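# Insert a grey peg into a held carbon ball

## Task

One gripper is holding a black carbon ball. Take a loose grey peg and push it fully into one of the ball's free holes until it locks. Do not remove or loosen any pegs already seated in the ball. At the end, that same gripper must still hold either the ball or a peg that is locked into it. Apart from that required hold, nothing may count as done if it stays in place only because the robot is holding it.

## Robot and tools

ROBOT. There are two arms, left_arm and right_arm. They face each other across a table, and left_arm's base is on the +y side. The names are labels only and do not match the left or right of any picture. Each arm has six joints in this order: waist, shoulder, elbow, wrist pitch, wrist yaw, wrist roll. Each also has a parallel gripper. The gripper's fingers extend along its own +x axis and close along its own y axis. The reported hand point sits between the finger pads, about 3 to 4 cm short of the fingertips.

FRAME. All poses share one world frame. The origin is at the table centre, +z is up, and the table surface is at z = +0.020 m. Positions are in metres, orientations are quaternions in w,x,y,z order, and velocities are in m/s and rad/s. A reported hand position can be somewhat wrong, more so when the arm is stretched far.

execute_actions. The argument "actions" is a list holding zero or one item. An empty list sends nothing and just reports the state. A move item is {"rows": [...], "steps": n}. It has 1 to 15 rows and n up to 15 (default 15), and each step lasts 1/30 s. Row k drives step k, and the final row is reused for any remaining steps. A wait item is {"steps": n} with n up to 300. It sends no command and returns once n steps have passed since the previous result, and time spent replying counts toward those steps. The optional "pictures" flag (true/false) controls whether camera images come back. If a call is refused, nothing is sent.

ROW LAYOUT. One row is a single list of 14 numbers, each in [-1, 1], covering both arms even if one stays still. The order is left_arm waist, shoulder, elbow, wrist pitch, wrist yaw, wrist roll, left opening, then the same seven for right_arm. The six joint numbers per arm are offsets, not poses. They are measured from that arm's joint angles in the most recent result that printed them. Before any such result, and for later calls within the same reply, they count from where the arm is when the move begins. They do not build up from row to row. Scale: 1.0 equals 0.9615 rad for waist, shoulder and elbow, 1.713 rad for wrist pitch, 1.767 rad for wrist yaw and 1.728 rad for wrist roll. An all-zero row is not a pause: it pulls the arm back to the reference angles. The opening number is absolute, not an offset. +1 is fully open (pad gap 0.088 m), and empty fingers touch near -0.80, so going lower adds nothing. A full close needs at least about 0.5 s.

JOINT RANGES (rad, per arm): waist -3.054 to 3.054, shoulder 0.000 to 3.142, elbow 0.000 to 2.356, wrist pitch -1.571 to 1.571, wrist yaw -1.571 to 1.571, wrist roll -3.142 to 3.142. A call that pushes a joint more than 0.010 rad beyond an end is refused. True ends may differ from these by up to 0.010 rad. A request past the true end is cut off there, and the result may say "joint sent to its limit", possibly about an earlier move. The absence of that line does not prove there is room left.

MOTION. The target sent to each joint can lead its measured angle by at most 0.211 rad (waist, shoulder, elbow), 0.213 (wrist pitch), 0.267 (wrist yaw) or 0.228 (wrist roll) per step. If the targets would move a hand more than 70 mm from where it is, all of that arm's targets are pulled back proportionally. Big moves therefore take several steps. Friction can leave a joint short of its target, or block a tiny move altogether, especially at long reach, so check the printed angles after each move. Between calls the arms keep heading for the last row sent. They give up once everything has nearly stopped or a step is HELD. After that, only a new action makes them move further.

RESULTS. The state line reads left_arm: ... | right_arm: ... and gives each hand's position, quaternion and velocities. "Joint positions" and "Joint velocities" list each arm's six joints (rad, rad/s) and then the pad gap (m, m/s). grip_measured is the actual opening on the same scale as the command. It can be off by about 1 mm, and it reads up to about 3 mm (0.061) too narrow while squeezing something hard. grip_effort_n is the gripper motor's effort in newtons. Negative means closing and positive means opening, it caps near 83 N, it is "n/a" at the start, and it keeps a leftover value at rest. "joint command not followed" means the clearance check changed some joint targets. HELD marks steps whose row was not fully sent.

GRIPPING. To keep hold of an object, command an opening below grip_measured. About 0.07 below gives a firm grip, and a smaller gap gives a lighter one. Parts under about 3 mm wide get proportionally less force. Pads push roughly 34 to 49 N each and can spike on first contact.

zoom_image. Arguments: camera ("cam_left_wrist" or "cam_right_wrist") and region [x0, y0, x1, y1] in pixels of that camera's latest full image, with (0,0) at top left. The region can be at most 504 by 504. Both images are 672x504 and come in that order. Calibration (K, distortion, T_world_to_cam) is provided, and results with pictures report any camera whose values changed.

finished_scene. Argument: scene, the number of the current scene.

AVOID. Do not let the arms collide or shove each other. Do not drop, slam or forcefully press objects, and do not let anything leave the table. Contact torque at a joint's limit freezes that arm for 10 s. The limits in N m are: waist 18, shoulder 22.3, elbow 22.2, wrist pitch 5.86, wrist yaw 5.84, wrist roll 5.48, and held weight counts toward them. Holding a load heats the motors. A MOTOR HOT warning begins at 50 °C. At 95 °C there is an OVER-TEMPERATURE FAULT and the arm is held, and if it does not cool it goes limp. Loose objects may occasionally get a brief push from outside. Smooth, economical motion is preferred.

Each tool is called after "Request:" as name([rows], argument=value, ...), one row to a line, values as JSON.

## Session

Request:
execute_actions(actions=[])

Scene clock: 0.00 s of 4400.00 s.
left_arm: end_effector_position=(+0.1730, +0.0532, +0.2456) grip_measured=-0.155 grip_effort_n=n/a end_effector_quat_wxyz=(+0.816, -0.003, -0.009, -0.578) end_effector_velocity=(+0.002, +0.001, +0.002) end_effector_angular_velocity=(-0.004, -0.011, +0.010) | right_arm: end_effector_position=(+0.1033, -0.1219, +0.4373) grip_measured=+1.000 grip_effort_n=n/a end_effector_quat_wxyz=(+0.737, +0.013, -0.016, +0.675) end_effector_velocity=(+0.002, -0.000, -0.004) end_effector_angular_velocity=(-0.014, -0.020, -0.011)
Joint positions: left_arm=[0.281 1.631 0.635 1.016 0.284 0.    0.031] | right_arm=[ 0.004  0.855  0.65   0.246 -0.001 -0.003  0.088]
Joint velocities: left_arm=[ 0.002 -0.002 -0.002  0.007 -0.007  0.007 -0.   ] | right_arm=[-0.002 -0.002 -0.007 -0.007  0.007 -0.022  0.   ]
Motor temperatures (°C, as the motors report them): left_arm=[32 41 34 46 29 31] | right_arm=[32 36 33 28 31 31]
Heat: left arm: hottest wrist pitch 46 °C (+0.0 °C/min); right arm: hottest shoulder 36 °C (+0.0 °C/min).
camera_calibration (this result's frames):
cam_left_wrist: T_world_to_cam=[[-0.943519, -0.330562, -0.0223831, 0.193881], [-0.0741043, 0.276396, -0.958183, 0.268565], [0.322925, -0.902405, -0.285281, 0.140126], [0, 0, 0, 1]] pos_world=[0.157582, 0.116309, 0.30165]

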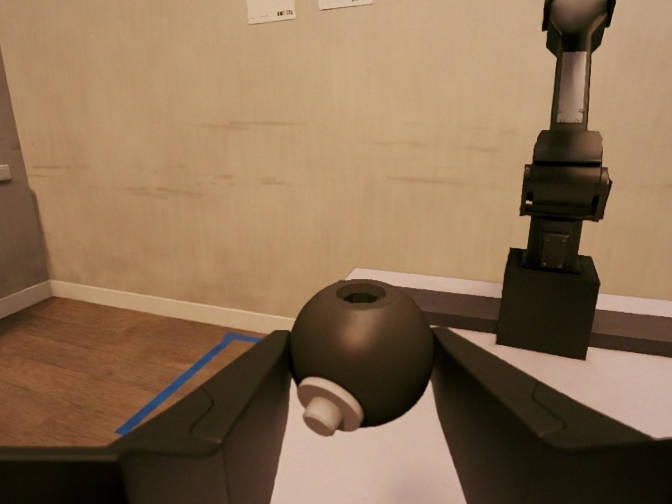

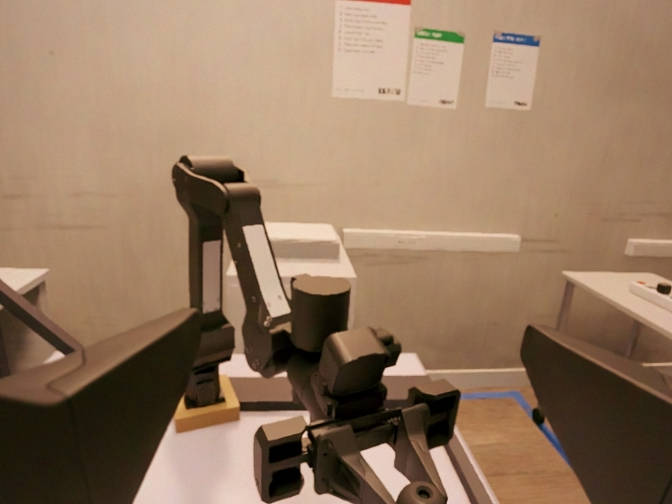

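Request:
execute_actions([
  {"rows": [[0,0,0,0,0,0,-0.23, 0,0,0,-0.62,0,0,1]], "steps": 15},
], pictures=false)

Request:
execute_actions([
  {"steps": 20},
])

Scene clock: 5.07 s of 4400.00 s.
left_arm: end_effector_position=(+0.1730, +0.0532, +0.2456) grip_measured=-0.155 grip_effort_n=-83.5 end_effector_quat_wxyz=(+0.816, -0.003, -0.009, -0.578) end_effector_velocity=(+0.002, +0.001, +0.000) end_effector_angular_velocity=(-0.001, +0.008, +0.010) | right_arm: end_effector_position=(+0.0990, -0.1706, +0.2926) grip_measured=+1.000 grip_effort_n=2.6 end_effector_quat_wxyz=(+0.695, -0.226, +0.245, +0.637) end_effector_velocity=(-0.017, -0.196, -0.243) end_effector_angular_velocity=(-1.424, +0.117, +0.001)
Joint positions: left_arm=[0.281 1.631 0.635 1.016 0.284 0.    0.031] | right_arm=[ 0.004  0.853  0.654 -0.481 -0.001 -0.003  0.088]
Joint velocities: left_arm=[ 0.002 -0.002  0.002 -0.007 -0.007 -0.007 -0.   ] | right_arm=[ 0.002 -0.002 -0.002 -1.429  0.007 -0.007  0.   ]
Motor temperatures (°C, as the motors report them): left_arm=[32 41 35 46 29 31] | right_arm=[32 36 34 29 31 31]
Heat: left arm: hottest wrist pitch 46 °C (+0.0 °C/min); right arm: hottest shoulder 36 °C (+0.0 °C/min).
Steps of this call (steps 1 to 90: nothing new was sent; then 1.57 s passed at rest; steps 91 to 105: all 15 steps of this action). Readings (joint positions):
91: left_arm=[0.281 1.631 0.635 1.016 0.284 0.000] | right_arm=[0.004 0.855 0.652 0.212 -0.001 -0.003]
92: left_arm=[0.281 1.631 0.635 1.016 0.284 0.000] | right_arm=[0.004 0.852 0.654 0.163 -0.001 -0.003]
94: left_arm=[0.281 1.631 0.635 1.016 0.284 0.000] | right_arm=[0.004 0.851 0.654 0.059 -0.001 -0.003]
98: left_arm=[0.281 1.631 0.635 1.016 0.284 0.000] | right_arm=[0.004 0.853 0.654 -0.136 -0.001 -0.003]
105: the state above

Scene clock: 5.73 s of 4400.00 s.
left_arm: end_effector_position=(+0.1730, +0.0532, +0.2456) grip_measured=-0.155 grip_effort_n=-83.5 end_effector_quat_wxyz=(+0.816, -0.003, -0.009, -0.578) end_effector_velocity=(-0.002, -0.000, -0.005) end_effector_angular_velocity=(+0.016, +0.020, -0.010) | right_arm: end_effector_position=(+0.0942, -0.2240, +0.2449) grip_measured=+1.000 grip_effort_n=2.6 end_effector_quat_wxyz=(+0.645, -0.327, +0.356, +0.591) end_effector_velocity=(-0.003, -0.010, -0.006) end_effector_angular_velocity=(-0.050, +0.019, +0.011)
Joint positions: left_arm=[0.281 1.631 0.635 1.016 0.284 0.    0.031] | right_arm=[ 0.004  0.853  0.654 -0.811 -0.001 -0.003  0.088]
Joint velocities: left_arm=[-0.002 -0.002 -0.002 -0.022  0.007 -0.007  0.   ] | right_arm=[-0.007 -0.002 -0.002 -0.051 -0.022 -0.007  0.   ]
Motor temperatures (°C, as the motors report them): left_arm=[32 41 35 46 29 31] | right_arm=[32 36 34 29 31 31]
Heat: left arm: hottest wrist pitch 46 °C (+0.0 °C/min); right arm: hottest shoulder 36 °C (+0.0 °C/min).
Steps of this call (steps 1 to 20: the robot went on to your last target). Readings (joint positions):
1: left_arm=[0.281 1.631 0.635 1.016 0.284 0.000] | right_arm=[0.004 0.853 0.654 -0.530 -0.001 -0.003]
2: left_arm=[0.281 1.631 0.635 1.016 0.284 0.000] | right_arm=[0.004 0.853 0.654 -0.580 -0.001 -0.003]
4: left_arm=[0.281 1.631 0.635 1.016 0.284 0.000] | right_arm=[0.004 0.853 0.654 -0.673 -0.001 -0.003]
8: left_arm=[0.281 1.631 0.635 1.016 0.284 0.000] | right_arm=[0.004 0.853 0.654 -0.765 -0.001 -0.003]
20: the state above
camera_calibration (this result's frames):
cam_left_wrist: T_world_to_cam=[[-0.943519, -0.330562, -0.0223831, 0.193881], [-0.0741043, 0.276396, -0.958183, 0.268565], [0.322925, -0.902405, -0.285281, 0.140126], [0, 0, 0, 1]] pos_world=[0.157582, 0.116309, 0.30165]
cam_right_wrist: T_world_to_cam=[[0.998183, -0.0449797, 0.0400938, -0.105493], [-0.0349868, -0.974396, -0.222101, -0.130002], [0.0490572, 0.220294, -0.974199, 0.363703], [0, 0, 0, 1]] pos_world=[0.0829105, -0.21154, 0.329676]

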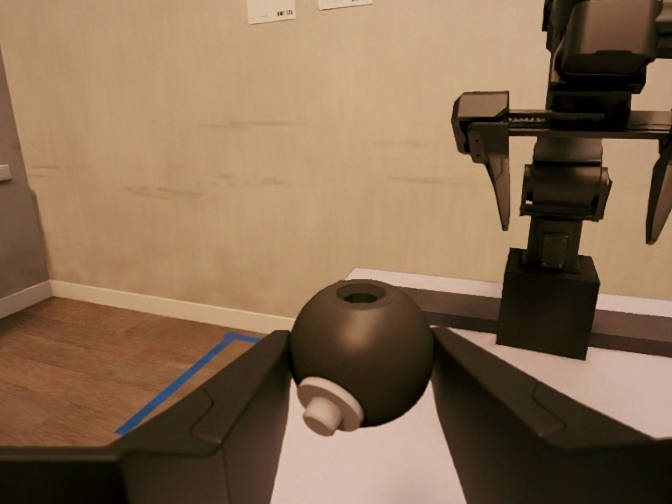

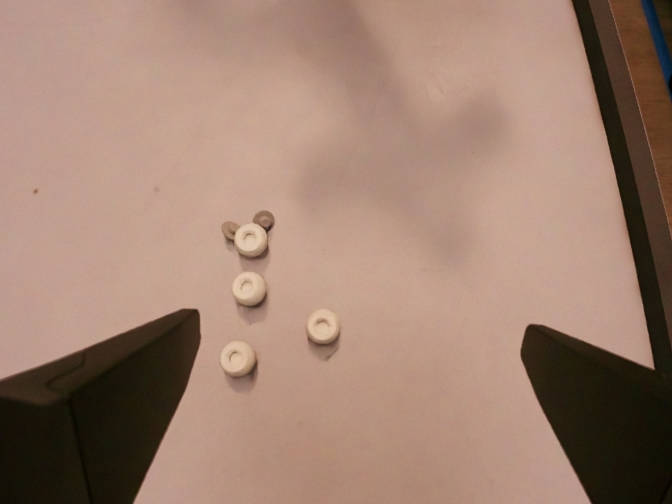

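Request:
zoom_image(camera="cam_right_wrist", region=[190, 190, 310, 290])

Region (190, 190, 310, 290) of cam_right_wrist's 672x504 image, scaled by 4.200, with more detail than that image has.

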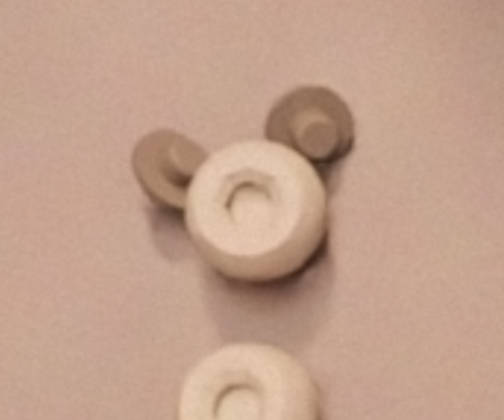

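Request:
execute_actions([
  {"rows": [[0,0,0,0,0,0,-0.23, 0.01,0.05,0.03,0,0,0,0.8],[0,0,0,0,0,0,-0.23, 0.02,0.12,0.06,0,0,0,0.6],[0,0,0,0,0,0,-0.23, 0.03,0.2,0.09,0,0,0,0.4],[0,0,0,0,0,0,-0.23, 0.045,0.28,0.12,0.01,0,0,0.2],[0,0,0,0,0,0,-0.23, 0.06,0.36,0.15,0.01,0,0,0.02],[0,0,0,0,0,0,-0.23, 0.075,0.44,0.18,0.02,0,0,0.02],[0,0,0,0,0,0,-0.23, 0.09,0.52,0.21,0.02,0,0,0.02],[0,0,0,0,0,0,-0.23, 0.105,0.6,0.24,0.03,0,0,0.02],[0,0,0,0,0,0,-0.23, 0.12,0.68,0.28,0.03,0,0,0.02],[0,0,0,0,0,0,-0.23, 0.135,0.76,0.32,0.04,0,0,0.02],[0,0,0,0,0,0,-0.23, 0.15,0.84,0.36,0.04,0,0,0.02],[0,0,0,0,0,0,-0.23, 0.165,0.92,0.40,0.05,0,0,0.02],[0,0,0,0,0,0,-0.23, 0.175,1.0,0.44,0.052,0,0,0.02],[0,0,0,0,0,0,-0.23, 0.175,1.0,0.48,0.052,0,0,0.02],[0,0,0,0,0,0,-0.23, 0.175,1.0,0.517,0.052,0,0,0.02]], "steps": 15},
], pictures=false)

Request:
execute_actions([
  {"steps": 20},
])

Scene clock: 91.40 s of 4400.00 s.
left_arm: end_effector_position=(+0.1730, +0.0532, +0.2456) grip_measured=-0.155 grip_effort_n=-83.5 end_effector_quat_wxyz=(+0.816, -0.003, -0.009, -0.578) end_effector_velocity=(-0.000, +0.000, -0.005) end_effector_angular_velocity=(+0.015, +0.020, +0.005) | right_arm: end_effector_position=(+0.0577, -0.1155, +0.2274) grip_measured=+0.054 grip_effort_n=-12.3 end_effector_quat_wxyz=(+0.569, -0.408, +0.385, +0.602) end_effector_velocity=(-0.095, +0.319, -0.039) end_effector_angular_velocity=(-0.119, -0.008, +0.260)
Joint positions: left_arm=[0.281 1.631 0.635 1.016 0.284 0.    0.031] | right_arm=[ 0.147  1.476  1.024 -0.738 -0.001 -0.003  0.042]
Joint velocities: left_arm=[-0.002 -0.002 -0.002 -0.022 -0.007 -0.007 -0.   ] | right_arm=[ 0.237  1.375  1.116  0.139 -0.007 -0.022 -0.014]
Motor temperatures (°C, as the motors report them): left_arm=[32 44 38 47 29 31] | right_arm=[32 35 38 31 31 31]
Heat: left arm: hottest wrist pitch 47 °C (+1.0 °C/min); right arm: hottest elbow 38 °C (+2.0 °C/min).
From where the robot then was, a joint's target lay farther than a number of 1.0 reaches, so one or more steps of this call were cut to that.
Steps of this call (steps 1 to 15: the robot went on to your last target; steps 16 to 90: nothing new was sent; then 82.17 s passed at rest; steps 91 to 105: all 15 steps of this action). Readings (joint positions):
91: left_arm=[0.281 1.631 0.635 1.016 0.284 0.000] | right_arm=[0.005 0.858 0.655 -0.813 -0.001 -0.003]
92: left_arm=[0.281 1.631 0.635 1.016 0.284 0.000] | right_arm=[0.007 0.874 0.662 -0.815 -0.001 -0.003]
94: left_arm=[0.281 1.631 0.635 1.016 0.284 0.000] | right_arm=[0.018 0.950 0.694 -0.814 -0.001 -0.003]
98: left_arm=[0.281 1.631 0.635 1.016 0.284 0.000] | right_arm=[0.060 1.146 0.787 -0.790 -0.001 -0.003]
105: the state above

Scene clock: 92.07 s of 4400.00 s.
left_arm: end_effector_position=(+0.1730, +0.0532, +0.2456) grip_measured=-0.155 grip_effort_n=-83.5 end_effector_quat_wxyz=(+0.816, -0.003, -0.009, -0.578) end_effector_velocity=(+0.002, +0.001, -0.005) end_effector_angular_velocity=(+0.011, +0.017, +0.019) | right_arm: end_effector_position=(+0.0486, -0.0876, +0.1606) grip_measured=+0.023 grip_effort_n=-12.3 end_effector_quat_wxyz=(+0.523, -0.468, +0.433, +0.566) end_effector_velocity=(+0.002, -0.004, -0.011) end_effector_angular_velocity=(-0.042, +0.003, +0.001)
Joint positions: left_arm=[0.281 1.631 0.635 1.016 0.284 0.    0.031] | right_arm=[ 0.169  1.8    1.141 -0.724 -0.001 -0.003  0.04 ]
Joint velocities: left_arm=[-0.002  0.002 -0.007 -0.007 -0.022 -0.007 -0.   ] | right_arm=[-0.007  0.032 -0.002 -0.007 -0.007 -0.007 -0.   ]
Motor temperatures (°C, as the motors report them): left_arm=[32 44 38 47 29 31] | right_arm=[32 35 38 31 31 31]
Heat: left arm: hottest wrist pitch 47 °C (+1.0 °C/min); right arm: hottest elbow 38 °C (+2.0 °C/min).
Steps of this call (steps 1 to 20: the robot went on to your last target). Readings (joint positions):
1: left_arm=[0.281 1.631 0.635 1.016 0.284 0.000] | right_arm=[0.154 1.522 1.057 -0.731 -0.001 -0.003]
2: left_arm=[0.281 1.631 0.635 1.016 0.284 0.000] | right_arm=[0.158 1.566 1.084 -0.726 -0.001 -0.003]
4: left_arm=[0.281 1.631 0.635 1.016 0.284 0.000] | right_arm=[0.163 1.651 1.118 -0.723 -0.001 -0.003]
8: left_arm=[0.281 1.631 0.635 1.016 0.284 0.000] | right_arm=[0.167 1.769 1.128 -0.725 -0.001 -0.003]
20: the state above
camera_calibration (this result's frames):
cam_left_wrist: T_world_to_cam=[[-0.943519, -0.330562, -0.0223831, 0.193881], [-0.0741043, 0.276396, -0.958183, 0.268565], [0.322925, -0.902405, -0.285281, 0.140126], [0, 0, 0, 1]] pos_world=[0.157582, 0.116309, 0.30165]
cam_right_wrist: T_world_to_cam=[[0.991162, 0.130935, 0.0212844, -0.0316561], [0.126396, -0.980868, 0.14806, -0.0852741], [0.0402634, -0.144061, -0.988749, 0.224585], [0, 0, 0, 1]] pos_world=[0.033112, -0.0471439, 0.235358]

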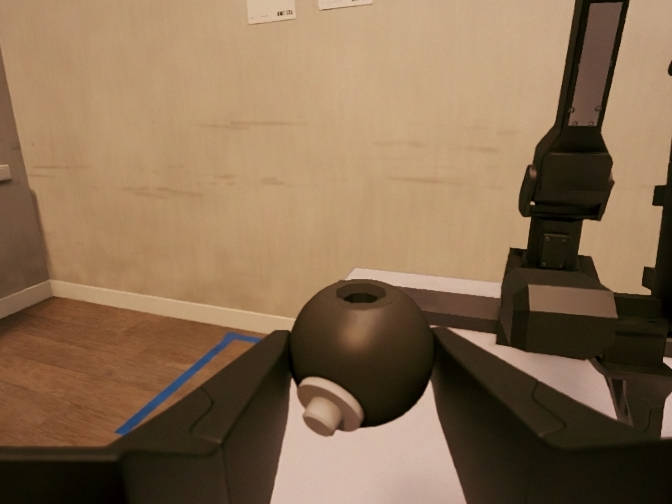

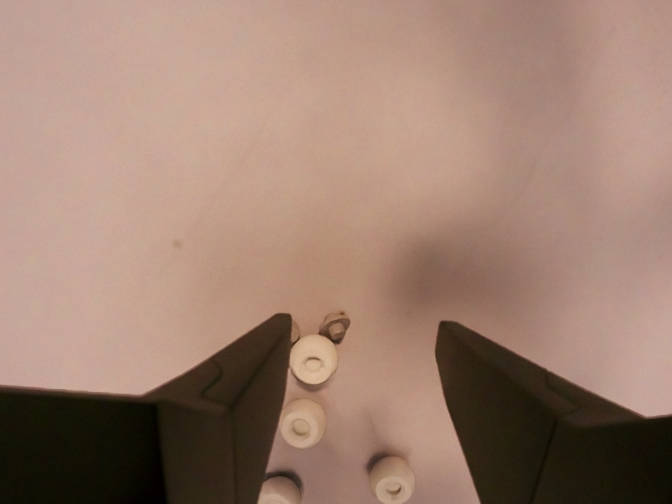

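Request:
execute_actions([
  {"rows": [[0,0,0,0,0,0,-0.23, 0,0.03,0,0,0,0,0.02],[0,0,0,0,0,0,-0.23, 0,0.06,0,0,0,0,0.02],[0,0,0,0,0,0,-0.23, 0,0.09,0,0,0,0,0.02],[0,0,0,0,0,0,-0.23, 0,0.12,0,0,0,0,0.02],[0,0,0,0,0,0,-0.23, 0,0.15,0,0,0,0,0.02],[0,0,0,0,0,0,-0.23, 0,0.18,0,0,0,0,0.02],[0,0,0,0,0,0,-0.23, 0,0.204,0,0,0,0,0.02]], "steps": 15},
], pictures=false)

Request:
execute_actions([
  {"steps": 15},
])

Request:
zoom_image(camera="cam_right_wrist", region=[220, 240, 460, 420])

Scene clock: 103.63 s of 4400.00 s.
left_arm: end_effector_position=(+0.1730, +0.0532, +0.2456) grip_measured=-0.155 grip_effort_n=-83.5 end_effector_quat_wxyz=(+0.816, -0.003, -0.009, -0.578) end_effector_velocity=(-0.004, -0.001, +0.002) end_effector_angular_velocity=(-0.018, +0.030, -0.015) | right_arm: end_effector_position=(+0.0497, -0.1029, +0.1033) grip_measured=+0.023 grip_effort_n=-12.8 end_effector_quat_wxyz=(+0.483, -0.516, +0.478, +0.522) end_effector_velocity=(-0.001, +0.004, +0.000) end_effector_angular_velocity=(+0.021, +0.009, +0.005)
Joint positions: left_arm=[0.281 1.631 0.635 1.016 0.284 0.    0.031] | right_arm=[ 0.169  1.977  1.142 -0.724 -0.001 -0.003  0.04 ]
Joint velocities: left_arm=[-0.007 -0.002 -0.002  0.007  0.007 -0.037 -0.   ] | right_arm=[-0.002 -0.002 -0.002  0.022 -0.007 -0.007 -0.   ]
Motor temperatures (°C, as the motors report them): left_arm=[32 44 38 47 29 31] | right_arm=[32 36 38 30 31 31]
Heat: left arm: hottest wrist pitch 47 °C (+0.0 °C/min); right arm: hottest elbow 38 °C (+1.0 °C/min).
Steps of this call (steps 1 to 15: the robot went on to your last target; steps 16 to 90: nothing new was sent; then 8.07 s passed at rest; steps 91 to 105: all 15 steps of this action). Readings (joint positions):
91: left_arm=[0.281 1.631 0.635 1.016 0.284 0.000] | right_arm=[0.169 1.803 1.141 -0.724 -0.001 -0.003]
92: left_arm=[0.281 1.631 0.635 1.016 0.284 0.000] | right_arm=[0.169 1.808 1.141 -0.724 -0.001 -0.003]
94: left_arm=[0.281 1.631 0.635 1.016 0.284 0.000] | right_arm=[0.169 1.832 1.142 -0.724 -0.001 -0.003]
98: left_arm=[0.281 1.631 0.635 1.016 0.284 0.000] | right_arm=[0.169 1.924 1.142 -0.724 -0.001 -0.003]
105: the state above

Scene clock: 104.13 s of 4400.00 s.
left_arm: end_effector_position=(+0.1730, +0.0532, +0.2456) grip_measured=-0.155 grip_effort_n=-83.5 end_effector_quat_wxyz=(+0.816, -0.003, -0.009, -0.578) end_effector_velocity=(-0.000, +0.000, -0.005) end_effector_angular_velocity=(+0.015, +0.020, +0.005) | right_arm: end_effector_position=(+0.0498, -0.1034, +0.1018) grip_measured=+0.023 grip_effort_n=-12.8 end_effector_quat_wxyz=(+0.481, -0.517, +0.479, +0.521) end_effector_velocity=(-0.005, -0.003, +0.000) end_effector_angular_velocity=(-0.010, +0.036, +0.005)
Joint positions: left_arm=[0.281 1.631 0.635 1.016 0.284 0.    0.031] | right_arm=[ 0.169  1.982  1.142 -0.724 -0.001 -0.003  0.04 ]
Joint velocities: left_arm=[-0.002 -0.002 -0.002 -0.022 -0.007 -0.007 -0.   ] | right_arm=[-0.002 -0.002 -0.002 -0.007 -0.037 -0.007 -0.   ]
Motor temperatures (°C, as the motors report them): left_arm=[32 44 38 47 29 31] | right_arm=[32 36 38 30 31 31]
Heat: left arm: hottest wrist pitch 47 °C (+0.0 °C/min); right arm: hottest elbow 38 °C (+1.0 °C/min).
Steps of this call (steps 1 to 15: the robot went on to your last target). Readings (joint positions):
1: left_arm=[0.281 1.631 0.635 1.016 0.284 0.000] | right_arm=[0.169 1.977 1.142 -0.724 -0.001 -0.003]
2: left_arm=[0.281 1.631 0.635 1.016 0.284 0.000] | right_arm=[0.169 1.978 1.142 -0.724 -0.001 -0.003]
4: left_arm=[0.281 1.631 0.635 1.016 0.284 0.000] | right_arm=[0.169 1.980 1.142 -0.724 -0.001 -0.003]
8: left_arm=[0.281 1.631 0.635 1.016 0.284 0.000] | right_arm=[0.169 1.981 1.142 -0.724 -0.001 -0.003]
15: the state above
All arms were judged still, so your last target was given up. Only a new action makes them travel on or press farther. Fingers that are still opening or closing keep moving.
camera_calibration (this result's frames):
cam_left_wrist: T_world_to_cam=[[-0.943519, -0.330562, -0.0223831, 0.193881], [-0.0741043, 0.276396, -0.958183, 0.268565], [0.322925, -0.902405, -0.285281, 0.140126], [0, 0, 0, 1]] pos_world=[0.157582, 0.116309, 0.30165]
cam_right_wrist: T_world_to_cam=[[0.990942, 0.133848, 0.0109346, -0.028158], [0.123165, -0.938263, 0.323254, -0.105476], [0.0535265, -0.31898, -0.946249, 0.141051], [0, 0, 0, 1]] pos_world=[0.033344, -0.0502034, 0.167873]

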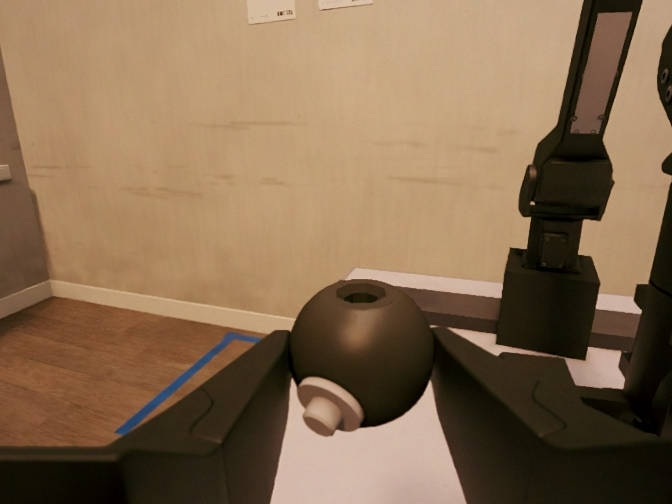

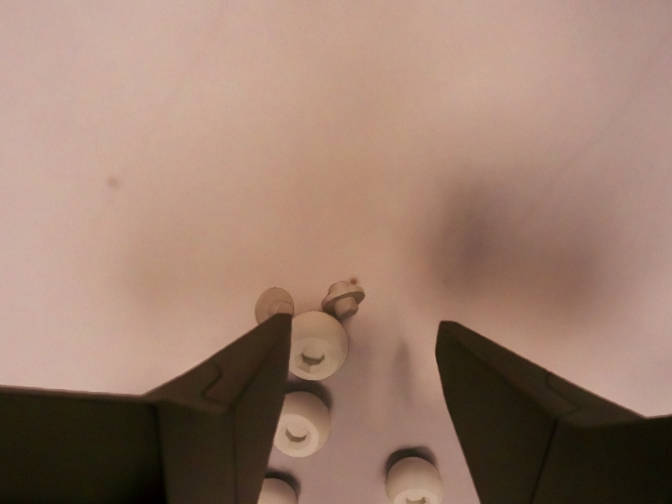

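Region (220, 240, 460, 420) of cam_right_wrist's 672x504 image, scaled by 2.100, with more detail than that image has; it fills the top 378 rows of this view, and the rest is white.

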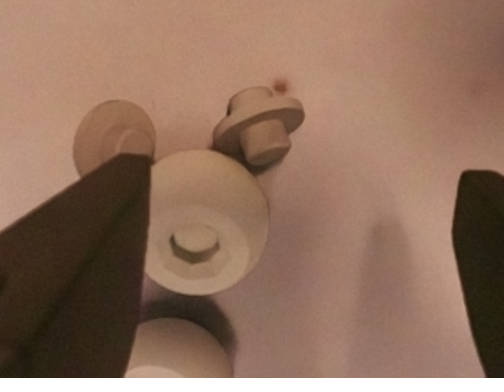

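Request:
execute_actions([
  {"rows": [[0,0,0,0,0,0,-0.23, 0,0.02,-0.015,0.008,0,0,-0.105],[0,0,0,0,0,0,-0.23, 0,0.035,-0.022,0.018,0,0,-0.105],[0,0,0,0,0,0,-0.23, 0,0.05,-0.03,0.03,0,0,-0.105],[0,0,0,0,0,0,-0.23, 0,0.065,-0.038,0.042,0,0,-0.105],[0,0,0,0,0,0,-0.23, 0,0.08,-0.046,0.054,0,0,-0.105],[0,0,0,0,0,0,-0.23, 0,0.093,-0.053,0.066,0,0,-0.105],[0,0,0,0,0,0,-0.23, 0,0.103,-0.0586,0.077,0,0,-0.105]], "steps": 15},
], pictures=false)

Request:
execute_actions([
  {"steps": 15},
])

Scene clock: 168.33 s of 4400.00 s.
left_arm: end_effector_position=(+0.1730, +0.0532, +0.2456) grip_measured=-0.155 grip_effort_n=-83.5 end_effector_quat_wxyz=(+0.816, -0.003, -0.009, -0.578) end_effector_velocity=(+0.004, +0.002, -0.005) end_effector_angular_velocity=(+0.015, +0.020, +0.024) | right_arm: end_effector_position=(+0.0499, -0.1050, +0.0663) grip_measured=-0.100 grip_effort_n=-12.8 end_effector_quat_wxyz=(+0.480, -0.519, +0.480, +0.520) end_effector_velocity=(-0.003, +0.013, -0.001) end_effector_angular_velocity=(+0.059, +0.027, -0.010)
Joint positions: left_arm=[0.281 1.631 0.635 1.016 0.284 0.    0.031] | right_arm=[ 0.169  2.066  1.096 -0.601 -0.001 -0.003  0.034]
Joint velocities: left_arm=[ 0.002 -0.002 -0.002 -0.022 -0.022 -0.007  0.   ] | right_arm=[-0.002  0.002 -0.002  0.066 -0.022  0.007 -0.001]
Motor temperatures (°C, as the motors report them): left_arm=[32 44 39 47 29 31] | right_arm=[32 39 36 29 31 31]
Heat: left arm: hottest wrist pitch 47 °C (+0.0 °C/min); right arm: hottest shoulder 39 °C (+1.0 °C/min).
Steps of this call (steps 1 to 90: nothing new was sent; then 60.70 s passed at rest; steps 91 to 105: all 15 steps of this action). Readings (joint positions):
91: left_arm=[0.281 1.631 0.635 1.016 0.284 0.000] | right_arm=[0.169 1.983 1.142 -0.724 -0.001 -0.003]
92: left_arm=[0.281 1.631 0.635 1.016 0.284 0.000] | right_arm=[0.169 1.985 1.141 -0.719 -0.001 -0.003]
94: left_arm=[0.281 1.631 0.635 1.016 0.284 0.000] | right_arm=[0.169 1.996 1.136 -0.694 -0.001 -0.003]
98: left_arm=[0.281 1.631 0.635 1.016 0.284 0.000] | right_arm=[0.169 2.039 1.114 -0.635 -0.001 -0.003]
105: the state above

Scene clock: 168.83 s of 4400.00 s.
left_arm: end_effector_position=(+0.1730, +0.0532, +0.2456) grip_measured=-0.155 grip_effort_n=-83.5 end_effector_quat_wxyz=(+0.816, -0.003, -0.009, -0.578) end_effector_velocity=(+0.002, +0.001, -0.001) end_effector_angular_velocity=(+0.003, +0.012, +0.019) | right_arm: end_effector_position=(+0.0498, -0.1040, +0.0660) grip_measured=-0.102 grip_effort_n=-12.8 end_effector_quat_wxyz=(+0.481, -0.518, +0.479, +0.521) end_effector_velocity=(+0.002, -0.002, +0.000) end_effector_angular_velocity=(-0.007, -0.008, +0.005)
Joint positions: left_arm=[0.281 1.631 0.635 1.016 0.284 0.    0.031] | right_arm=[ 0.169  2.067  1.096 -0.595 -0.001 -0.003  0.034]
Joint velocities: left_arm=[-0.002 -0.002 -0.002 -0.007 -0.022 -0.007 -0.   ] | right_arm=[-0.002 -0.002 -0.002 -0.007  0.007 -0.007 -0.   ]
Motor temperatures (°C, as the motors report them): left_arm=[32 44 39 47 29 31] | right_arm=[32 39 36 29 31 31]
Heat: left arm: hottest wrist pitch 47 °C (+0.0 °C/min); right arm: hottest shoulder 39 °C (+1.0 °C/min).
Steps of this call (steps 1 to 15: the robot went on to your last target). Readings (joint positions):
1: left_arm=[0.281 1.631 0.635 1.016 0.284 0.000] | right_arm=[0.169 2.066 1.096 -0.598 -0.001 -0.003]
2: left_arm=[0.281 1.631 0.635 1.016 0.284 0.000] | right_arm=[0.169 2.066 1.096 -0.598 -0.001 -0.003]
4: left_arm=[0.281 1.631 0.635 1.016 0.284 0.000] | right_arm=[0.169 2.067 1.096 -0.597 -0.001 -0.003]
8: left_arm=[0.281 1.631 0.635 1.016 0.284 0.000] | right_arm=[0.169 2.067 1.096 -0.595 -0.001 -0.003]
15: the state above
All arms were judged still, so your last target was given up. Only a new action makes them travel on or press farther. Fingers that are still opening or closing keep moving.
camera_calibration (this result's frames):
cam_left_wrist: T_world_to_cam=[[-0.943519, -0.330562, -0.0223831, 0.193881], [-0.0741043, 0.276396, -0.958183, 0.268565], [0.322925, -0.902405, -0.285281, 0.140126], [0, 0, 0, 1]] pos_world=[0.157582, 0.116309, 0.30165]
cam_right_wrist: T_world_to_cam=[[0.99094, 0.133868, 0.010823, -0.0277223], [0.123119, -0.937646, 0.325056, -0.094521], [0.0536629, -0.320779, -0.945633, 0.10676], [0, 0, 0, 1]] pos_world=[0.0333794, -0.0506697, 0.13198]

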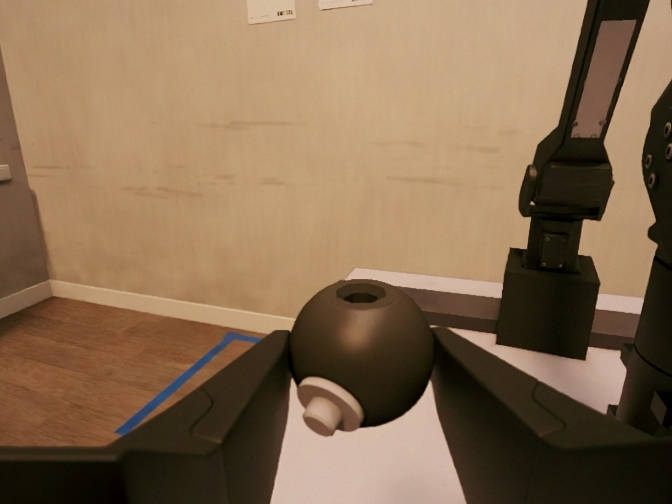

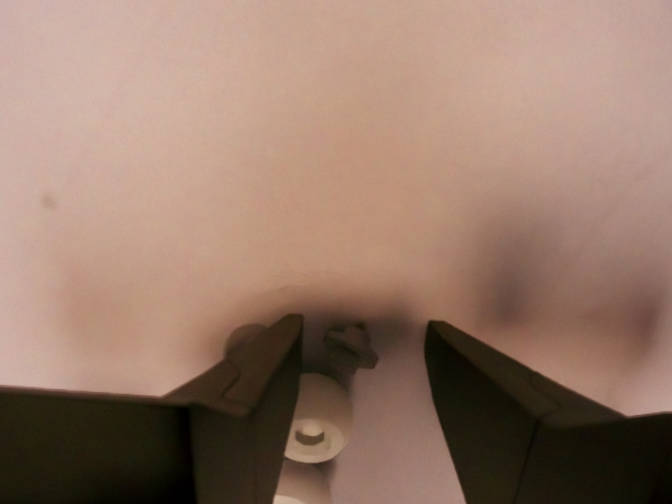

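Request:
zoom_image(camera="cam_right_wrist", region=[220, 290, 460, 470])

Region (220, 290, 460, 470) of cam_right_wrist's 672x504 image, scaled by 2.100, with more detail than that image has; it fills the top 378 rows of this view, and the rest is white.

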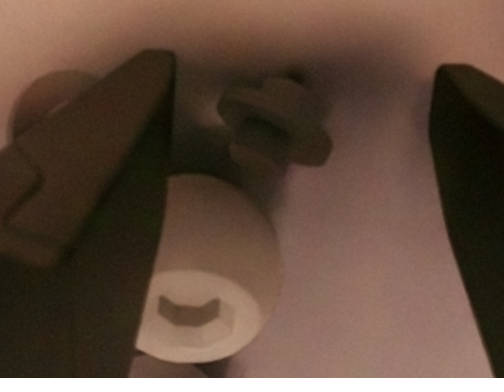

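Request:
execute_actions([
  {"rows": [[0,0,0,0,0,0,-0.23, 0,0,0,0,0,0,-0.17],[0,0,0,0,0,0,-0.23, 0,0,0,0,0,0,-0.228],[0,0,0,0,0,0,-0.23, 0,0,0,-0.005,0,0,-0.228],[0,0,0,0,0,0,-0.23, 0,0,0,-0.01,0,0,-0.228],[0,0,0,0,0,0,-0.23, 0,0,0,-0.015,0,0,-0.228],[0,0,0,0,0,0,-0.23, 0,0,0,-0.02,0,0,-0.228],[0,0,0,0,0,0,-0.23, 0,0,0,-0.025,0,0,-0.228],[0,0,0,0,0,0,-0.23, 0,0,0,-0.03,0,0,-0.228],[0,0,0,0,0,0,-0.23, 0,0,0,-0.035,0,0,-0.228],[0,0,0,0,0,0,-0.23, 0,0,0,-0.04,0,0,-0.228],[0,0,0,0,0,0,-0.23, 0,0,0,-0.045,0,0,-0.228],[0,0,0,0,0,0,-0.23, 0,0,0,-0.05,0,0,-0.228],[0,0,0,0,0,0,-0.23, 0,0,0,-0.055,0,0,-0.228],[0,0,0,0,0,0,-0.23, 0,0,0,-0.06,0,0,-0.228],[0,0,0,0,0,0,-0.23, 0,0,0,-0.066,0,0,-0.228]], "steps": 15},
], pictures=false)

Request:
execute_actions([
  {"steps": 30},
])

Scene clock: 186.93 s of 4400.00 s.
left_arm: end_effector_position=(+0.1730, +0.0532, +0.2456) grip_measured=-0.155 grip_effort_n=-83.5 end_effector_quat_wxyz=(+0.816, -0.003, -0.009, -0.578) end_effector_velocity=(+0.000, -0.000, -0.001) end_effector_angular_velocity=(+0.003, +0.028, +0.004) | right_arm: end_effector_position=(+0.0512, -0.1217, +0.0667) grip_measured=-0.223 grip_effort_n=-12.8 end_effector_quat_wxyz=(+0.461, -0.538, +0.498, +0.499) end_effector_velocity=(+0.004, -0.059, +0.005) end_effector_angular_velocity=(-0.271, -0.013, +0.004)
Joint positions: left_arm=[0.281 1.631 0.635 1.016 0.284 0.    0.031] | right_arm=[ 0.169  2.067  1.096 -0.676 -0.001 -0.003  0.028]
Joint velocities: left_arm=[-0.002 -0.007  0.002 -0.022 -0.007 -0.022 -0.   ] | right_arm=[-0.002 -0.002 -0.002 -0.271 -0.007 -0.007 -0.001]
Motor temperatures (°C, as the motors report them): left_arm=[32 44 39 47 29 31] | right_arm=[32 39 35 29 31 31]
Heat: left arm: hottest wrist pitch 47 °C (+0.0 °C/min); right arm: hottest shoulder 39 °C (+1.0 °C/min).
Steps of this call (steps 1 to 310: nothing new was sent; then 7.27 s passed at rest; steps 311 to 325: all 15 steps of this action). Readings (joint positions):
311: left_arm=[0.281 1.631 0.635 1.016 0.284 0.000] | right_arm=[0.169 2.067 1.096 -0.595 -0.001 -0.003]
312: left_arm=[0.281 1.631 0.635 1.016 0.284 0.000] | right_arm=[0.169 2.067 1.096 -0.595 -0.001 -0.003]
314: left_arm=[0.281 1.631 0.635 1.016 0.284 0.000] | right_arm=[0.169 2.067 1.096 -0.596 -0.001 -0.003]
318: left_arm=[0.281 1.631 0.635 1.016 0.284 0.000] | right_arm=[0.169 2.067 1.096 -0.620 -0.001 -0.003]
325: the state above

Scene clock: 187.93 s of 4400.00 s.
left_arm: end_effector_position=(+0.1730, +0.0532, +0.2456) grip_measured=-0.155 grip_effort_n=-83.5 end_effector_quat_wxyz=(+0.816, -0.003, -0.009, -0.578) end_effector_velocity=(+0.002, +0.001, -0.005) end_effector_angular_velocity=(+0.010, +0.034, +0.019) | right_arm: end_effector_position=(+0.0516, -0.1279, +0.0672) grip_measured=-0.225 grip_effort_n=-12.8 end_effector_quat_wxyz=(+0.454, -0.545, +0.505, +0.491) end_effector_velocity=(-0.000, -0.002, +0.000) end_effector_angular_velocity=(-0.008, +0.007, +0.004)
Joint positions: left_arm=[0.281 1.631 0.635 1.016 0.284 0.    0.031] | right_arm=[ 0.169  2.067  1.096 -0.705 -0.001 -0.003  0.028]
Joint velocities: left_arm=[-0.002 -0.002 -0.002 -0.022 -0.022 -0.022 -0.   ] | right_arm=[-0.002 -0.002 -0.002 -0.007 -0.007 -0.007  0.   ]
Motor temperatures (°C, as the motors report them): left_arm=[32 44 39 47 29 31] | right_arm=[32 39 35 29 31 31]
Heat: left arm: hottest wrist pitch 47 °C (+0.0 °C/min); right arm: hottest shoulder 39 °C (+1.0 °C/min).
Steps of this call (steps 1 to 30: the robot went on to your last target). Readings (joint positions):
1: left_arm=[0.281 1.631 0.635 1.016 0.284 0.000] | right_arm=[0.169 2.067 1.096 -0.684 -0.001 -0.003]
2: left_arm=[0.281 1.631 0.635 1.016 0.284 0.000] | right_arm=[0.169 2.067 1.096 -0.689 -0.001 -0.003]
4: left_arm=[0.281 1.631 0.635 1.016 0.284 0.000] | right_arm=[0.169 2.067 1.096 -0.696 -0.001 -0.003]
8: left_arm=[0.281 1.631 0.635 1.016 0.284 0.000] | right_arm=[0.169 2.067 1.096 -0.702 -0.001 -0.003]
30: the state above
All arms were judged still, so your last target was given up. Only a new action makes them travel on or press farther. Fingers that are still opening or closing keep moving.
camera_calibration (this result's frames):
cam_left_wrist: T_world_to_cam=[[-0.943519, -0.330562, -0.0223831, 0.193881], [-0.0741043, 0.276396, -0.958183, 0.268565], [0.322925, -0.902405, -0.285281, 0.140126], [0, 0, 0, 1]] pos_world=[0.157582, 0.116309, 0.30165]
cam_right_wrist: T_world_to_cam=[[0.990877, 0.134701, 0.00431391, -0.0257816], [0.119981, -0.896269, 0.426974, -0.118983], [0.0613804, -0.422562, -0.904253, 0.0839175], [0, 0, 0, 1]] pos_world=[0.0346713, -0.067708, 0.126797]

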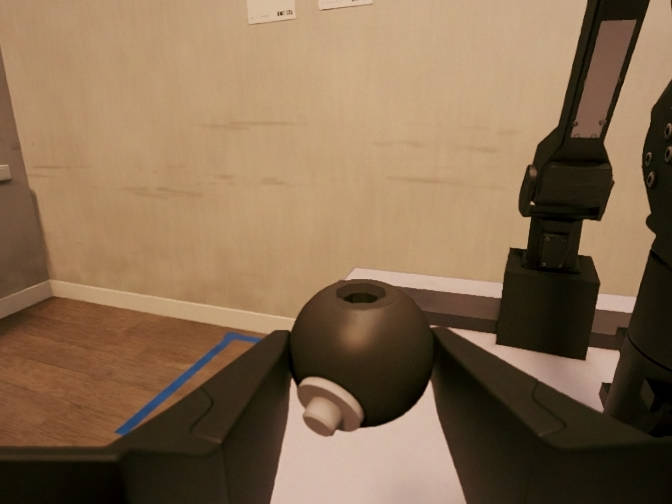

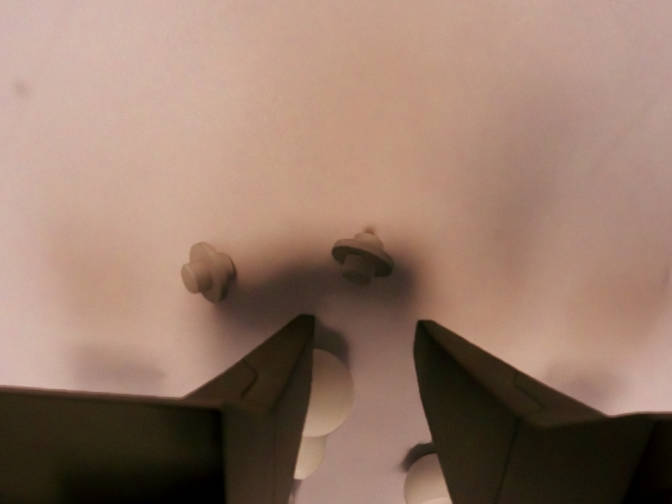

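Request:
zoom_image(camera="cam_right_wrist", region=[290, 210, 450, 350])

Region (290, 210, 450, 350) of cam_right_wrist's 672x504 image, scaled by 3.150, with more detail than that image has; it fills the top 441 rows of this view, and the rest is white.

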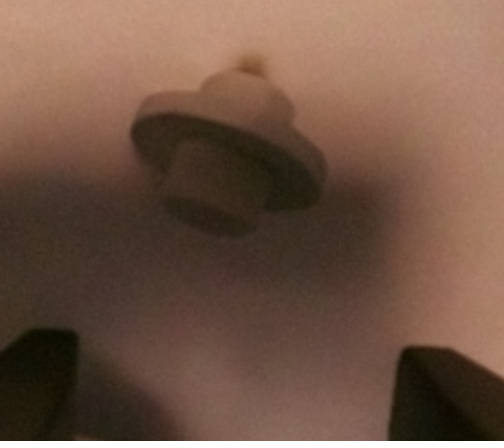

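Request:
execute_actions([
  {"rows": [[0,0,0,0,0,0,-0.23, 0,-0.04,0,0,0,0,-0.228],[0,0,0,0,0,0,-0.23, 0,-0.09,0,0,0,0,-0.228],[0,0,0,0,0,0,-0.23, 0,-0.14,0,0,0,0,-0.228],[0,0,0,0,0,0,-0.23, 0,-0.19,0,0.02,0,0,-0.228],[0,0,0,0,0,0,-0.23, 0.02,-0.24,0,0.05,0.02,0.02,-0.3],[0,0,0,0,0,0,-0.23, 0.04,-0.29,0,0.08,0.04,0.045,-0.4],[0,0,0,0,0,0,-0.23, 0.06,-0.34,0,0.11,0.06,0.07,-0.5],[0,0,0,0,0,0,-0.23, 0.08,-0.38,-0.02,0.14,0.08,0.095,-0.53],[0,0,0,0,0,0,-0.23, 0.10,-0.38,-0.05,0.17,0.10,0.12,-0.53],[0,0,0,0,0,0,-0.23, 0.125,-0.38,-0.08,0.20,0.12,0.145,-0.53],[0,0,0,0,0,0,-0.23, 0.15,-0.38,-0.11,0.23,0.14,0.17,-0.53],[0,0,0,0,0,0,-0.23, 0.175,-0.38,-0.14,0.26,0.16,0.195,-0.53],[0,0,0,0,0,0,-0.23, 0.20,-0.38,-0.17,0.29,0.18,0.22,-0.53],[0,0,0,0,0,0,-0.23, 0.225,-0.38,-0.20,0.32,0.20,0.245,-0.53],[0,0,0,0,0,0,-0.23, 0.301,-0.38,-0.45,0.753,0.244,0.291,-0.53]], "steps": 15},
], pictures=false)

Request:
execute_actions([
  {"steps": 30},
], pictures=false)

Scene clock: 287.07 s of 4400.00 s.
left_arm: end_effector_position=(+0.1730, +0.0532, +0.2456) grip_measured=-0.155 grip_effort_n=-83.5 end_effector_quat_wxyz=(+0.816, -0.003, -0.009, -0.578) end_effector_velocity=(-0.002, -0.001, +0.002) end_effector_angular_velocity=(-0.009, +0.019, -0.010) | right_arm: end_effector_position=(+0.0217, -0.0442, +0.1853) grip_measured=-0.504 grip_effort_n=-13.3 end_effector_quat_wxyz=(+0.695, -0.301, +0.334, +0.561) end_effector_velocity=(-0.139, -0.096, -0.124) end_effector_angular_velocity=(+1.032, -0.135, -1.061)
Joint positions: left_arm=[0.281 1.631 0.635 1.016 0.284 0.    0.031] | right_arm=[ 0.336  1.708  0.976 -0.257  0.287  0.332  0.014]
Joint velocities: left_arm=[-0.002 -0.007  0.002 -0.007  0.007 -0.022 -0.   ] | right_arm=[ 0.911 -0.125 -1.214  1.634  1.399  1.502 -0.01 ]
Motor temperatures (°C, as the motors report them): left_arm=[32 44 39 47 29 31] | right_arm=[32 42 35 29 31 31]
Heat: left arm: hottest wrist pitch 47 °C (+0.0 °C/min); right arm: hottest shoulder 42 °C (+1.0 °C/min).
Steps of this call (steps 1 to 90: nothing new was sent; then 95.63 s passed at rest; steps 91 to 105: all 15 steps of this action). Readings (joint positions):
91: left_arm=[0.281 1.631 0.635 1.016 0.284 0.000] | right_arm=[0.169 2.065 1.096 -0.705 -0.001 -0.003]
92: left_arm=[0.281 1.631 0.635 1.016 0.284 0.000] | right_arm=[0.169 2.057 1.096 -0.705 -0.001 -0.003]
94: left_arm=[0.281 1.631 0.635 1.016 0.284 0.000] | right_arm=[0.169 2.020 1.095 -0.705 -0.001 -0.003]
98: left_arm=[0.281 1.631 0.635 1.016 0.284 0.000] | right_arm=[0.190 1.870 1.094 -0.598 0.055 0.057]
105: the state above

Scene clock: 288.07 s of 4400.00 s.
left_arm: end_effector_position=(+0.1730, +0.0532, +0.2456) grip_measured=-0.155 grip_effort_n=-83.5 end_effector_quat_wxyz=(+0.816, -0.003, -0.009, -0.578) end_effector_velocity=(-0.002, -0.000, -0.002) end_effector_angular_velocity=(+0.004, +0.011, -0.010) | right_arm: end_effector_position=(-0.0141, -0.0250, +0.2142) grip_measured=-0.527 grip_effort_n=-12.8 end_effector_quat_wxyz=(+0.741, -0.025, +0.245, +0.625) end_effector_velocity=(-0.002, +0.000, +0.002) end_effector_angular_velocity=(+0.013, +0.022, +0.014)
Joint positions: left_arm=[0.281 1.631 0.635 1.016 0.284 0.    0.031] | right_arm=[0.455 1.706 0.676 0.58  0.428 0.495 0.013]
Joint velocities: left_arm=[-0.002 -0.002 -0.002 -0.007  0.007 -0.007  0.   ] | right_arm=[-0.002 -0.002 -0.007  0.022 -0.022  0.007 -0.   ]
Motor temperatures (°C, as the motors report them): left_arm=[32 44 39 47 29 31] | right_arm=[32 42 35 29 31 31]
Heat: left arm: hottest wrist pitch 47 °C (+0.0 °C/min); right arm: hottest shoulder 42 °C (+1.0 °C/min).
Steps of this call (steps 1 to 30: the robot went on to your last target). Readings (joint positions):
1: left_arm=[0.281 1.631 0.635 1.016 0.284 0.000] | right_arm=[0.366 1.705 0.934 -0.208 0.321 0.371]
2: left_arm=[0.281 1.631 0.635 1.016 0.284 0.000] | right_arm=[0.393 1.705 0.887 -0.162 0.344 0.401]
4: left_arm=[0.281 1.631 0.635 1.016 0.284 0.000] | right_arm=[0.430 1.705 0.794 -0.072 0.375 0.440]
8: left_arm=[0.281 1.631 0.635 1.016 0.284 0.000] | right_arm=[0.446 1.706 0.700 0.117 0.412 0.477]
30: the state above

Request:
execute_actions([
  {"rows": [[0,0,0,0,0,0,-0.23, 0,0,-0.03,0,0,0,-0.53],[0,0,0,0,0,0,-0.23, 0,0,-0.07,0,0,0,-0.53],[0,0,0,0,0,0,-0.23, 0,0.01,-0.11,0,0,0,-0.53],[0,0,0,0,0,0,-0.23, 0,0.02,-0.15,0,0,0,-0.53],[0,0,0,0,0,0,-0.23, 0,0.03,-0.19,0,0,0,-0.53],[0,0,0,0,0,0,-0.23, 0,0.04,-0.23,0,0,0,-0.53],[0,0,0,0,0,0,-0.23, 0,0.05,-0.27,0,0,0,-0.53],[0,0,0,0,0,0,-0.23, 0,0.06,-0.31,0,0,0,-0.53],[0,0,0,0,0,0,-0.23, 0,0.07,-0.35,0,0,0,-0.53],[0,0,0,0,0,0,-0.23, 0,0.081,-0.385,0,0,0,-0.53],[0,0,0,0,0,0,-0.23, 0,0.081,-0.41,0,0,0,-0.53],[0,0,0,0,0,0,-0.23, 0,0.081,-0.429,0,0,0,-0.53]], "steps": 15},
], pictures=false)

Request:
execute_actions([
  {"steps": 20},
])

Request:
zoom_image(camera="cam_right_wrist", region=[290, 220, 450, 360])

Scene clock: 309.83 s of 4400.00 s.
left_arm: end_effector_position=(+0.1730, +0.0532, +0.2456) grip_measured=-0.155 grip_effort_n=-83.5 end_effector_quat_wxyz=(+0.816, -0.003, -0.009, -0.578) end_effector_velocity=(-0.000, +0.000, -0.002) end_effector_angular_velocity=(+0.003, +0.011, +0.005) | right_arm: end_effector_position=(+0.0308, -0.1436, +0.0854) grip_measured=-0.527 grip_effort_n=-12.3 end_effector_quat_wxyz=(+0.737, -0.219, +0.308, +0.560) end_effector_velocity=(+0.075, -0.210, -0.152) end_effector_angular_velocity=(-0.626, -0.223, +0.022)
Joint positions: left_arm=[0.281 1.631 0.635 1.016 0.284 0.    0.031] | right_arm=[0.455 1.769 0.314 0.577 0.428 0.495 0.013]
Joint velocities: left_arm=[-0.002 -0.002 -0.002 -0.007 -0.007 -0.007 -0.   ] | right_arm=[ 0.002  0.134 -0.52  -0.007 -0.022 -0.007 -0.   ]
Motor temperatures (°C, as the motors report them): left_arm=[32 44 39 47 29 31] | right_arm=[32 42 35 32 31 31]
Heat: left arm: hottest wrist pitch 47 °C (+0.0 °C/min); right arm: hottest shoulder 42 °C (+0.0 °C/min).
Steps of this call (steps 1 to 15: the robot went on to your last target; steps 16 to 638: nothing new was sent; steps 639 to 653: all 15 steps of this action). Readings (joint positions):
639: left_arm=[0.281 1.631 0.635 1.016 0.284 0.000] | right_arm=[0.455 1.706 0.674 0.583 0.428 0.495]
640: left_arm=[0.281 1.631 0.635 1.016 0.284 0.000] | right_arm=[0.455 1.706 0.667 0.586 0.428 0.495]
642: left_arm=[0.281 1.631 0.635 1.016 0.284 0.000] | right_arm=[0.455 1.705 0.633 0.588 0.428 0.495]
646: left_arm=[0.281 1.631 0.635 1.016 0.284 0.000] | right_arm=[0.455 1.722 0.514 0.585 0.428 0.495]
653: the state above

Scene clock: 310.50 s of 4400.00 s.
left_arm: end_effector_position=(+0.1730, +0.0532, +0.2456) grip_measured=-0.155 grip_effort_n=-83.5 end_effector_quat_wxyz=(+0.816, -0.003, -0.009, -0.578) end_effector_velocity=(-0.000, +0.000, -0.002) end_effector_angular_velocity=(+0.003, +0.011, +0.005) | right_arm: end_effector_position=(+0.0368, -0.1596, +0.0756) grip_measured=-0.527 grip_effort_n=-12.8 end_effector_quat_wxyz=(+0.735, -0.239, +0.314, +0.552) end_effector_velocity=(-0.003, -0.002, -0.001) end_effector_angular_velocity=(-0.008, +0.003, +0.032)
Joint positions: left_arm=[0.281 1.631 0.635 1.016 0.284 0.    0.031] | right_arm=[0.455 1.774 0.273 0.578 0.428 0.495 0.013]
Joint velocities: left_arm=[-0.002 -0.002 -0.002 -0.007 -0.007 -0.007  0.   ] | right_arm=[ 0.002 -0.002 -0.007  0.007 -0.022 -0.022 -0.   ]
Motor temperatures (°C, as the motors report them): left_arm=[32 44 39 47 29 31] | right_arm=[32 42 35 32 31 31]
Heat: left arm: hottest wrist pitch 47 °C (+0.0 °C/min); right arm: hottest shoulder 42 °C (+0.0 °C/min).
Steps of this call (steps 1 to 20: the robot went on to your last target). Readings (joint positions):
1: left_arm=[0.281 1.631 0.635 1.016 0.284 0.000] | right_arm=[0.455 1.772 0.301 0.577 0.428 0.495]
2: left_arm=[0.281 1.631 0.635 1.016 0.284 0.000] | right_arm=[0.455 1.774 0.292 0.577 0.428 0.495]
4: left_arm=[0.281 1.631 0.635 1.016 0.284 0.000] | right_arm=[0.455 1.774 0.284 0.577 0.428 0.495]
8: left_arm=[0.281 1.631 0.635 1.016 0.284 0.000] | right_arm=[0.455 1.774 0.278 0.578 0.428 0.495]
20: the state above
camera_calibration (this result's frames):
cam_left_wrist: T_world_to_cam=[[-0.943519, -0.330562, -0.0223831, 0.193881], [-0.0741043, 0.276396, -0.958183, 0.268565], [0.322925, -0.902405, -0.285281, 0.140126], [0, 0, 0, 1]] pos_world=[0.157582, 0.116309, 0.30165]
cam_right_wrist: T_world_to_cam=[[0.96807, -0.24535, 0.0514181, -0.0702569], [-0.203653, -0.889344, -0.409381, -0.0729084], [0.14617, 0.385838, -0.910913, 0.205393], [0, 0, 0, 1]] pos_world=[0.0231433, -0.161327, 0.16086]

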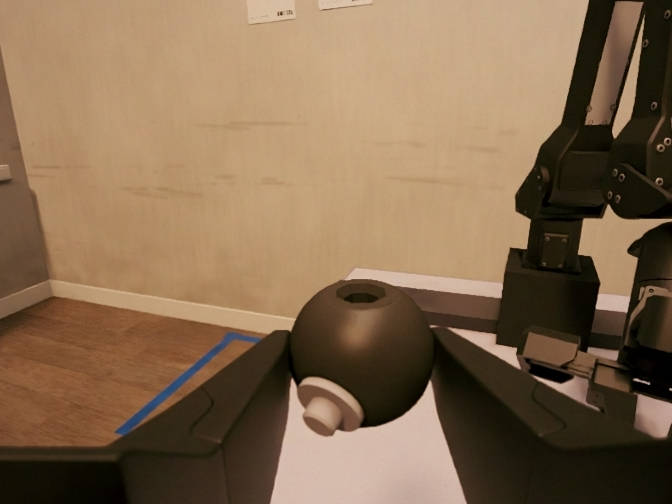

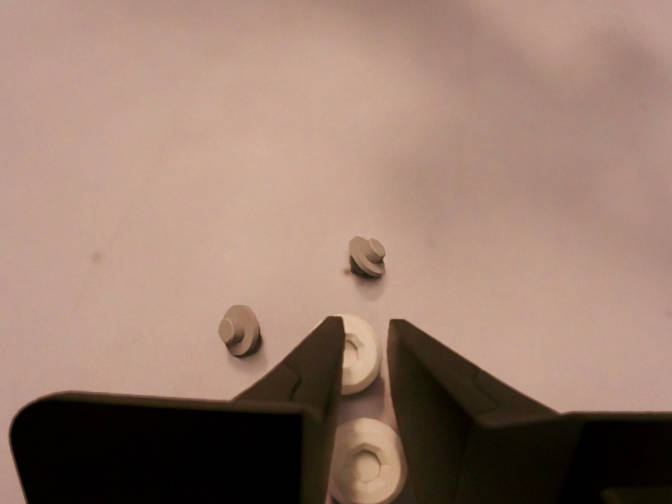

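Region (290, 220, 450, 360) of cam_right_wrist's 672x504 image, scaled by 3.150, with more detail than that image has; it fills the top 441 rows of this view, and the rest is white.

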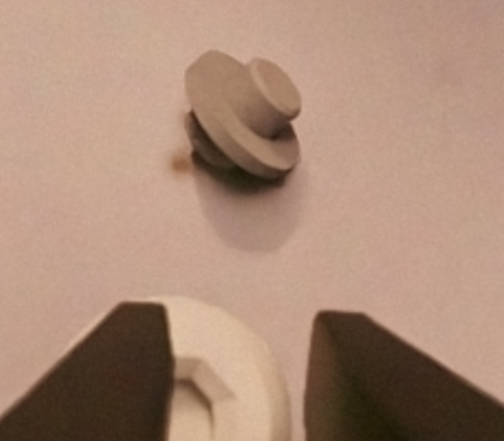

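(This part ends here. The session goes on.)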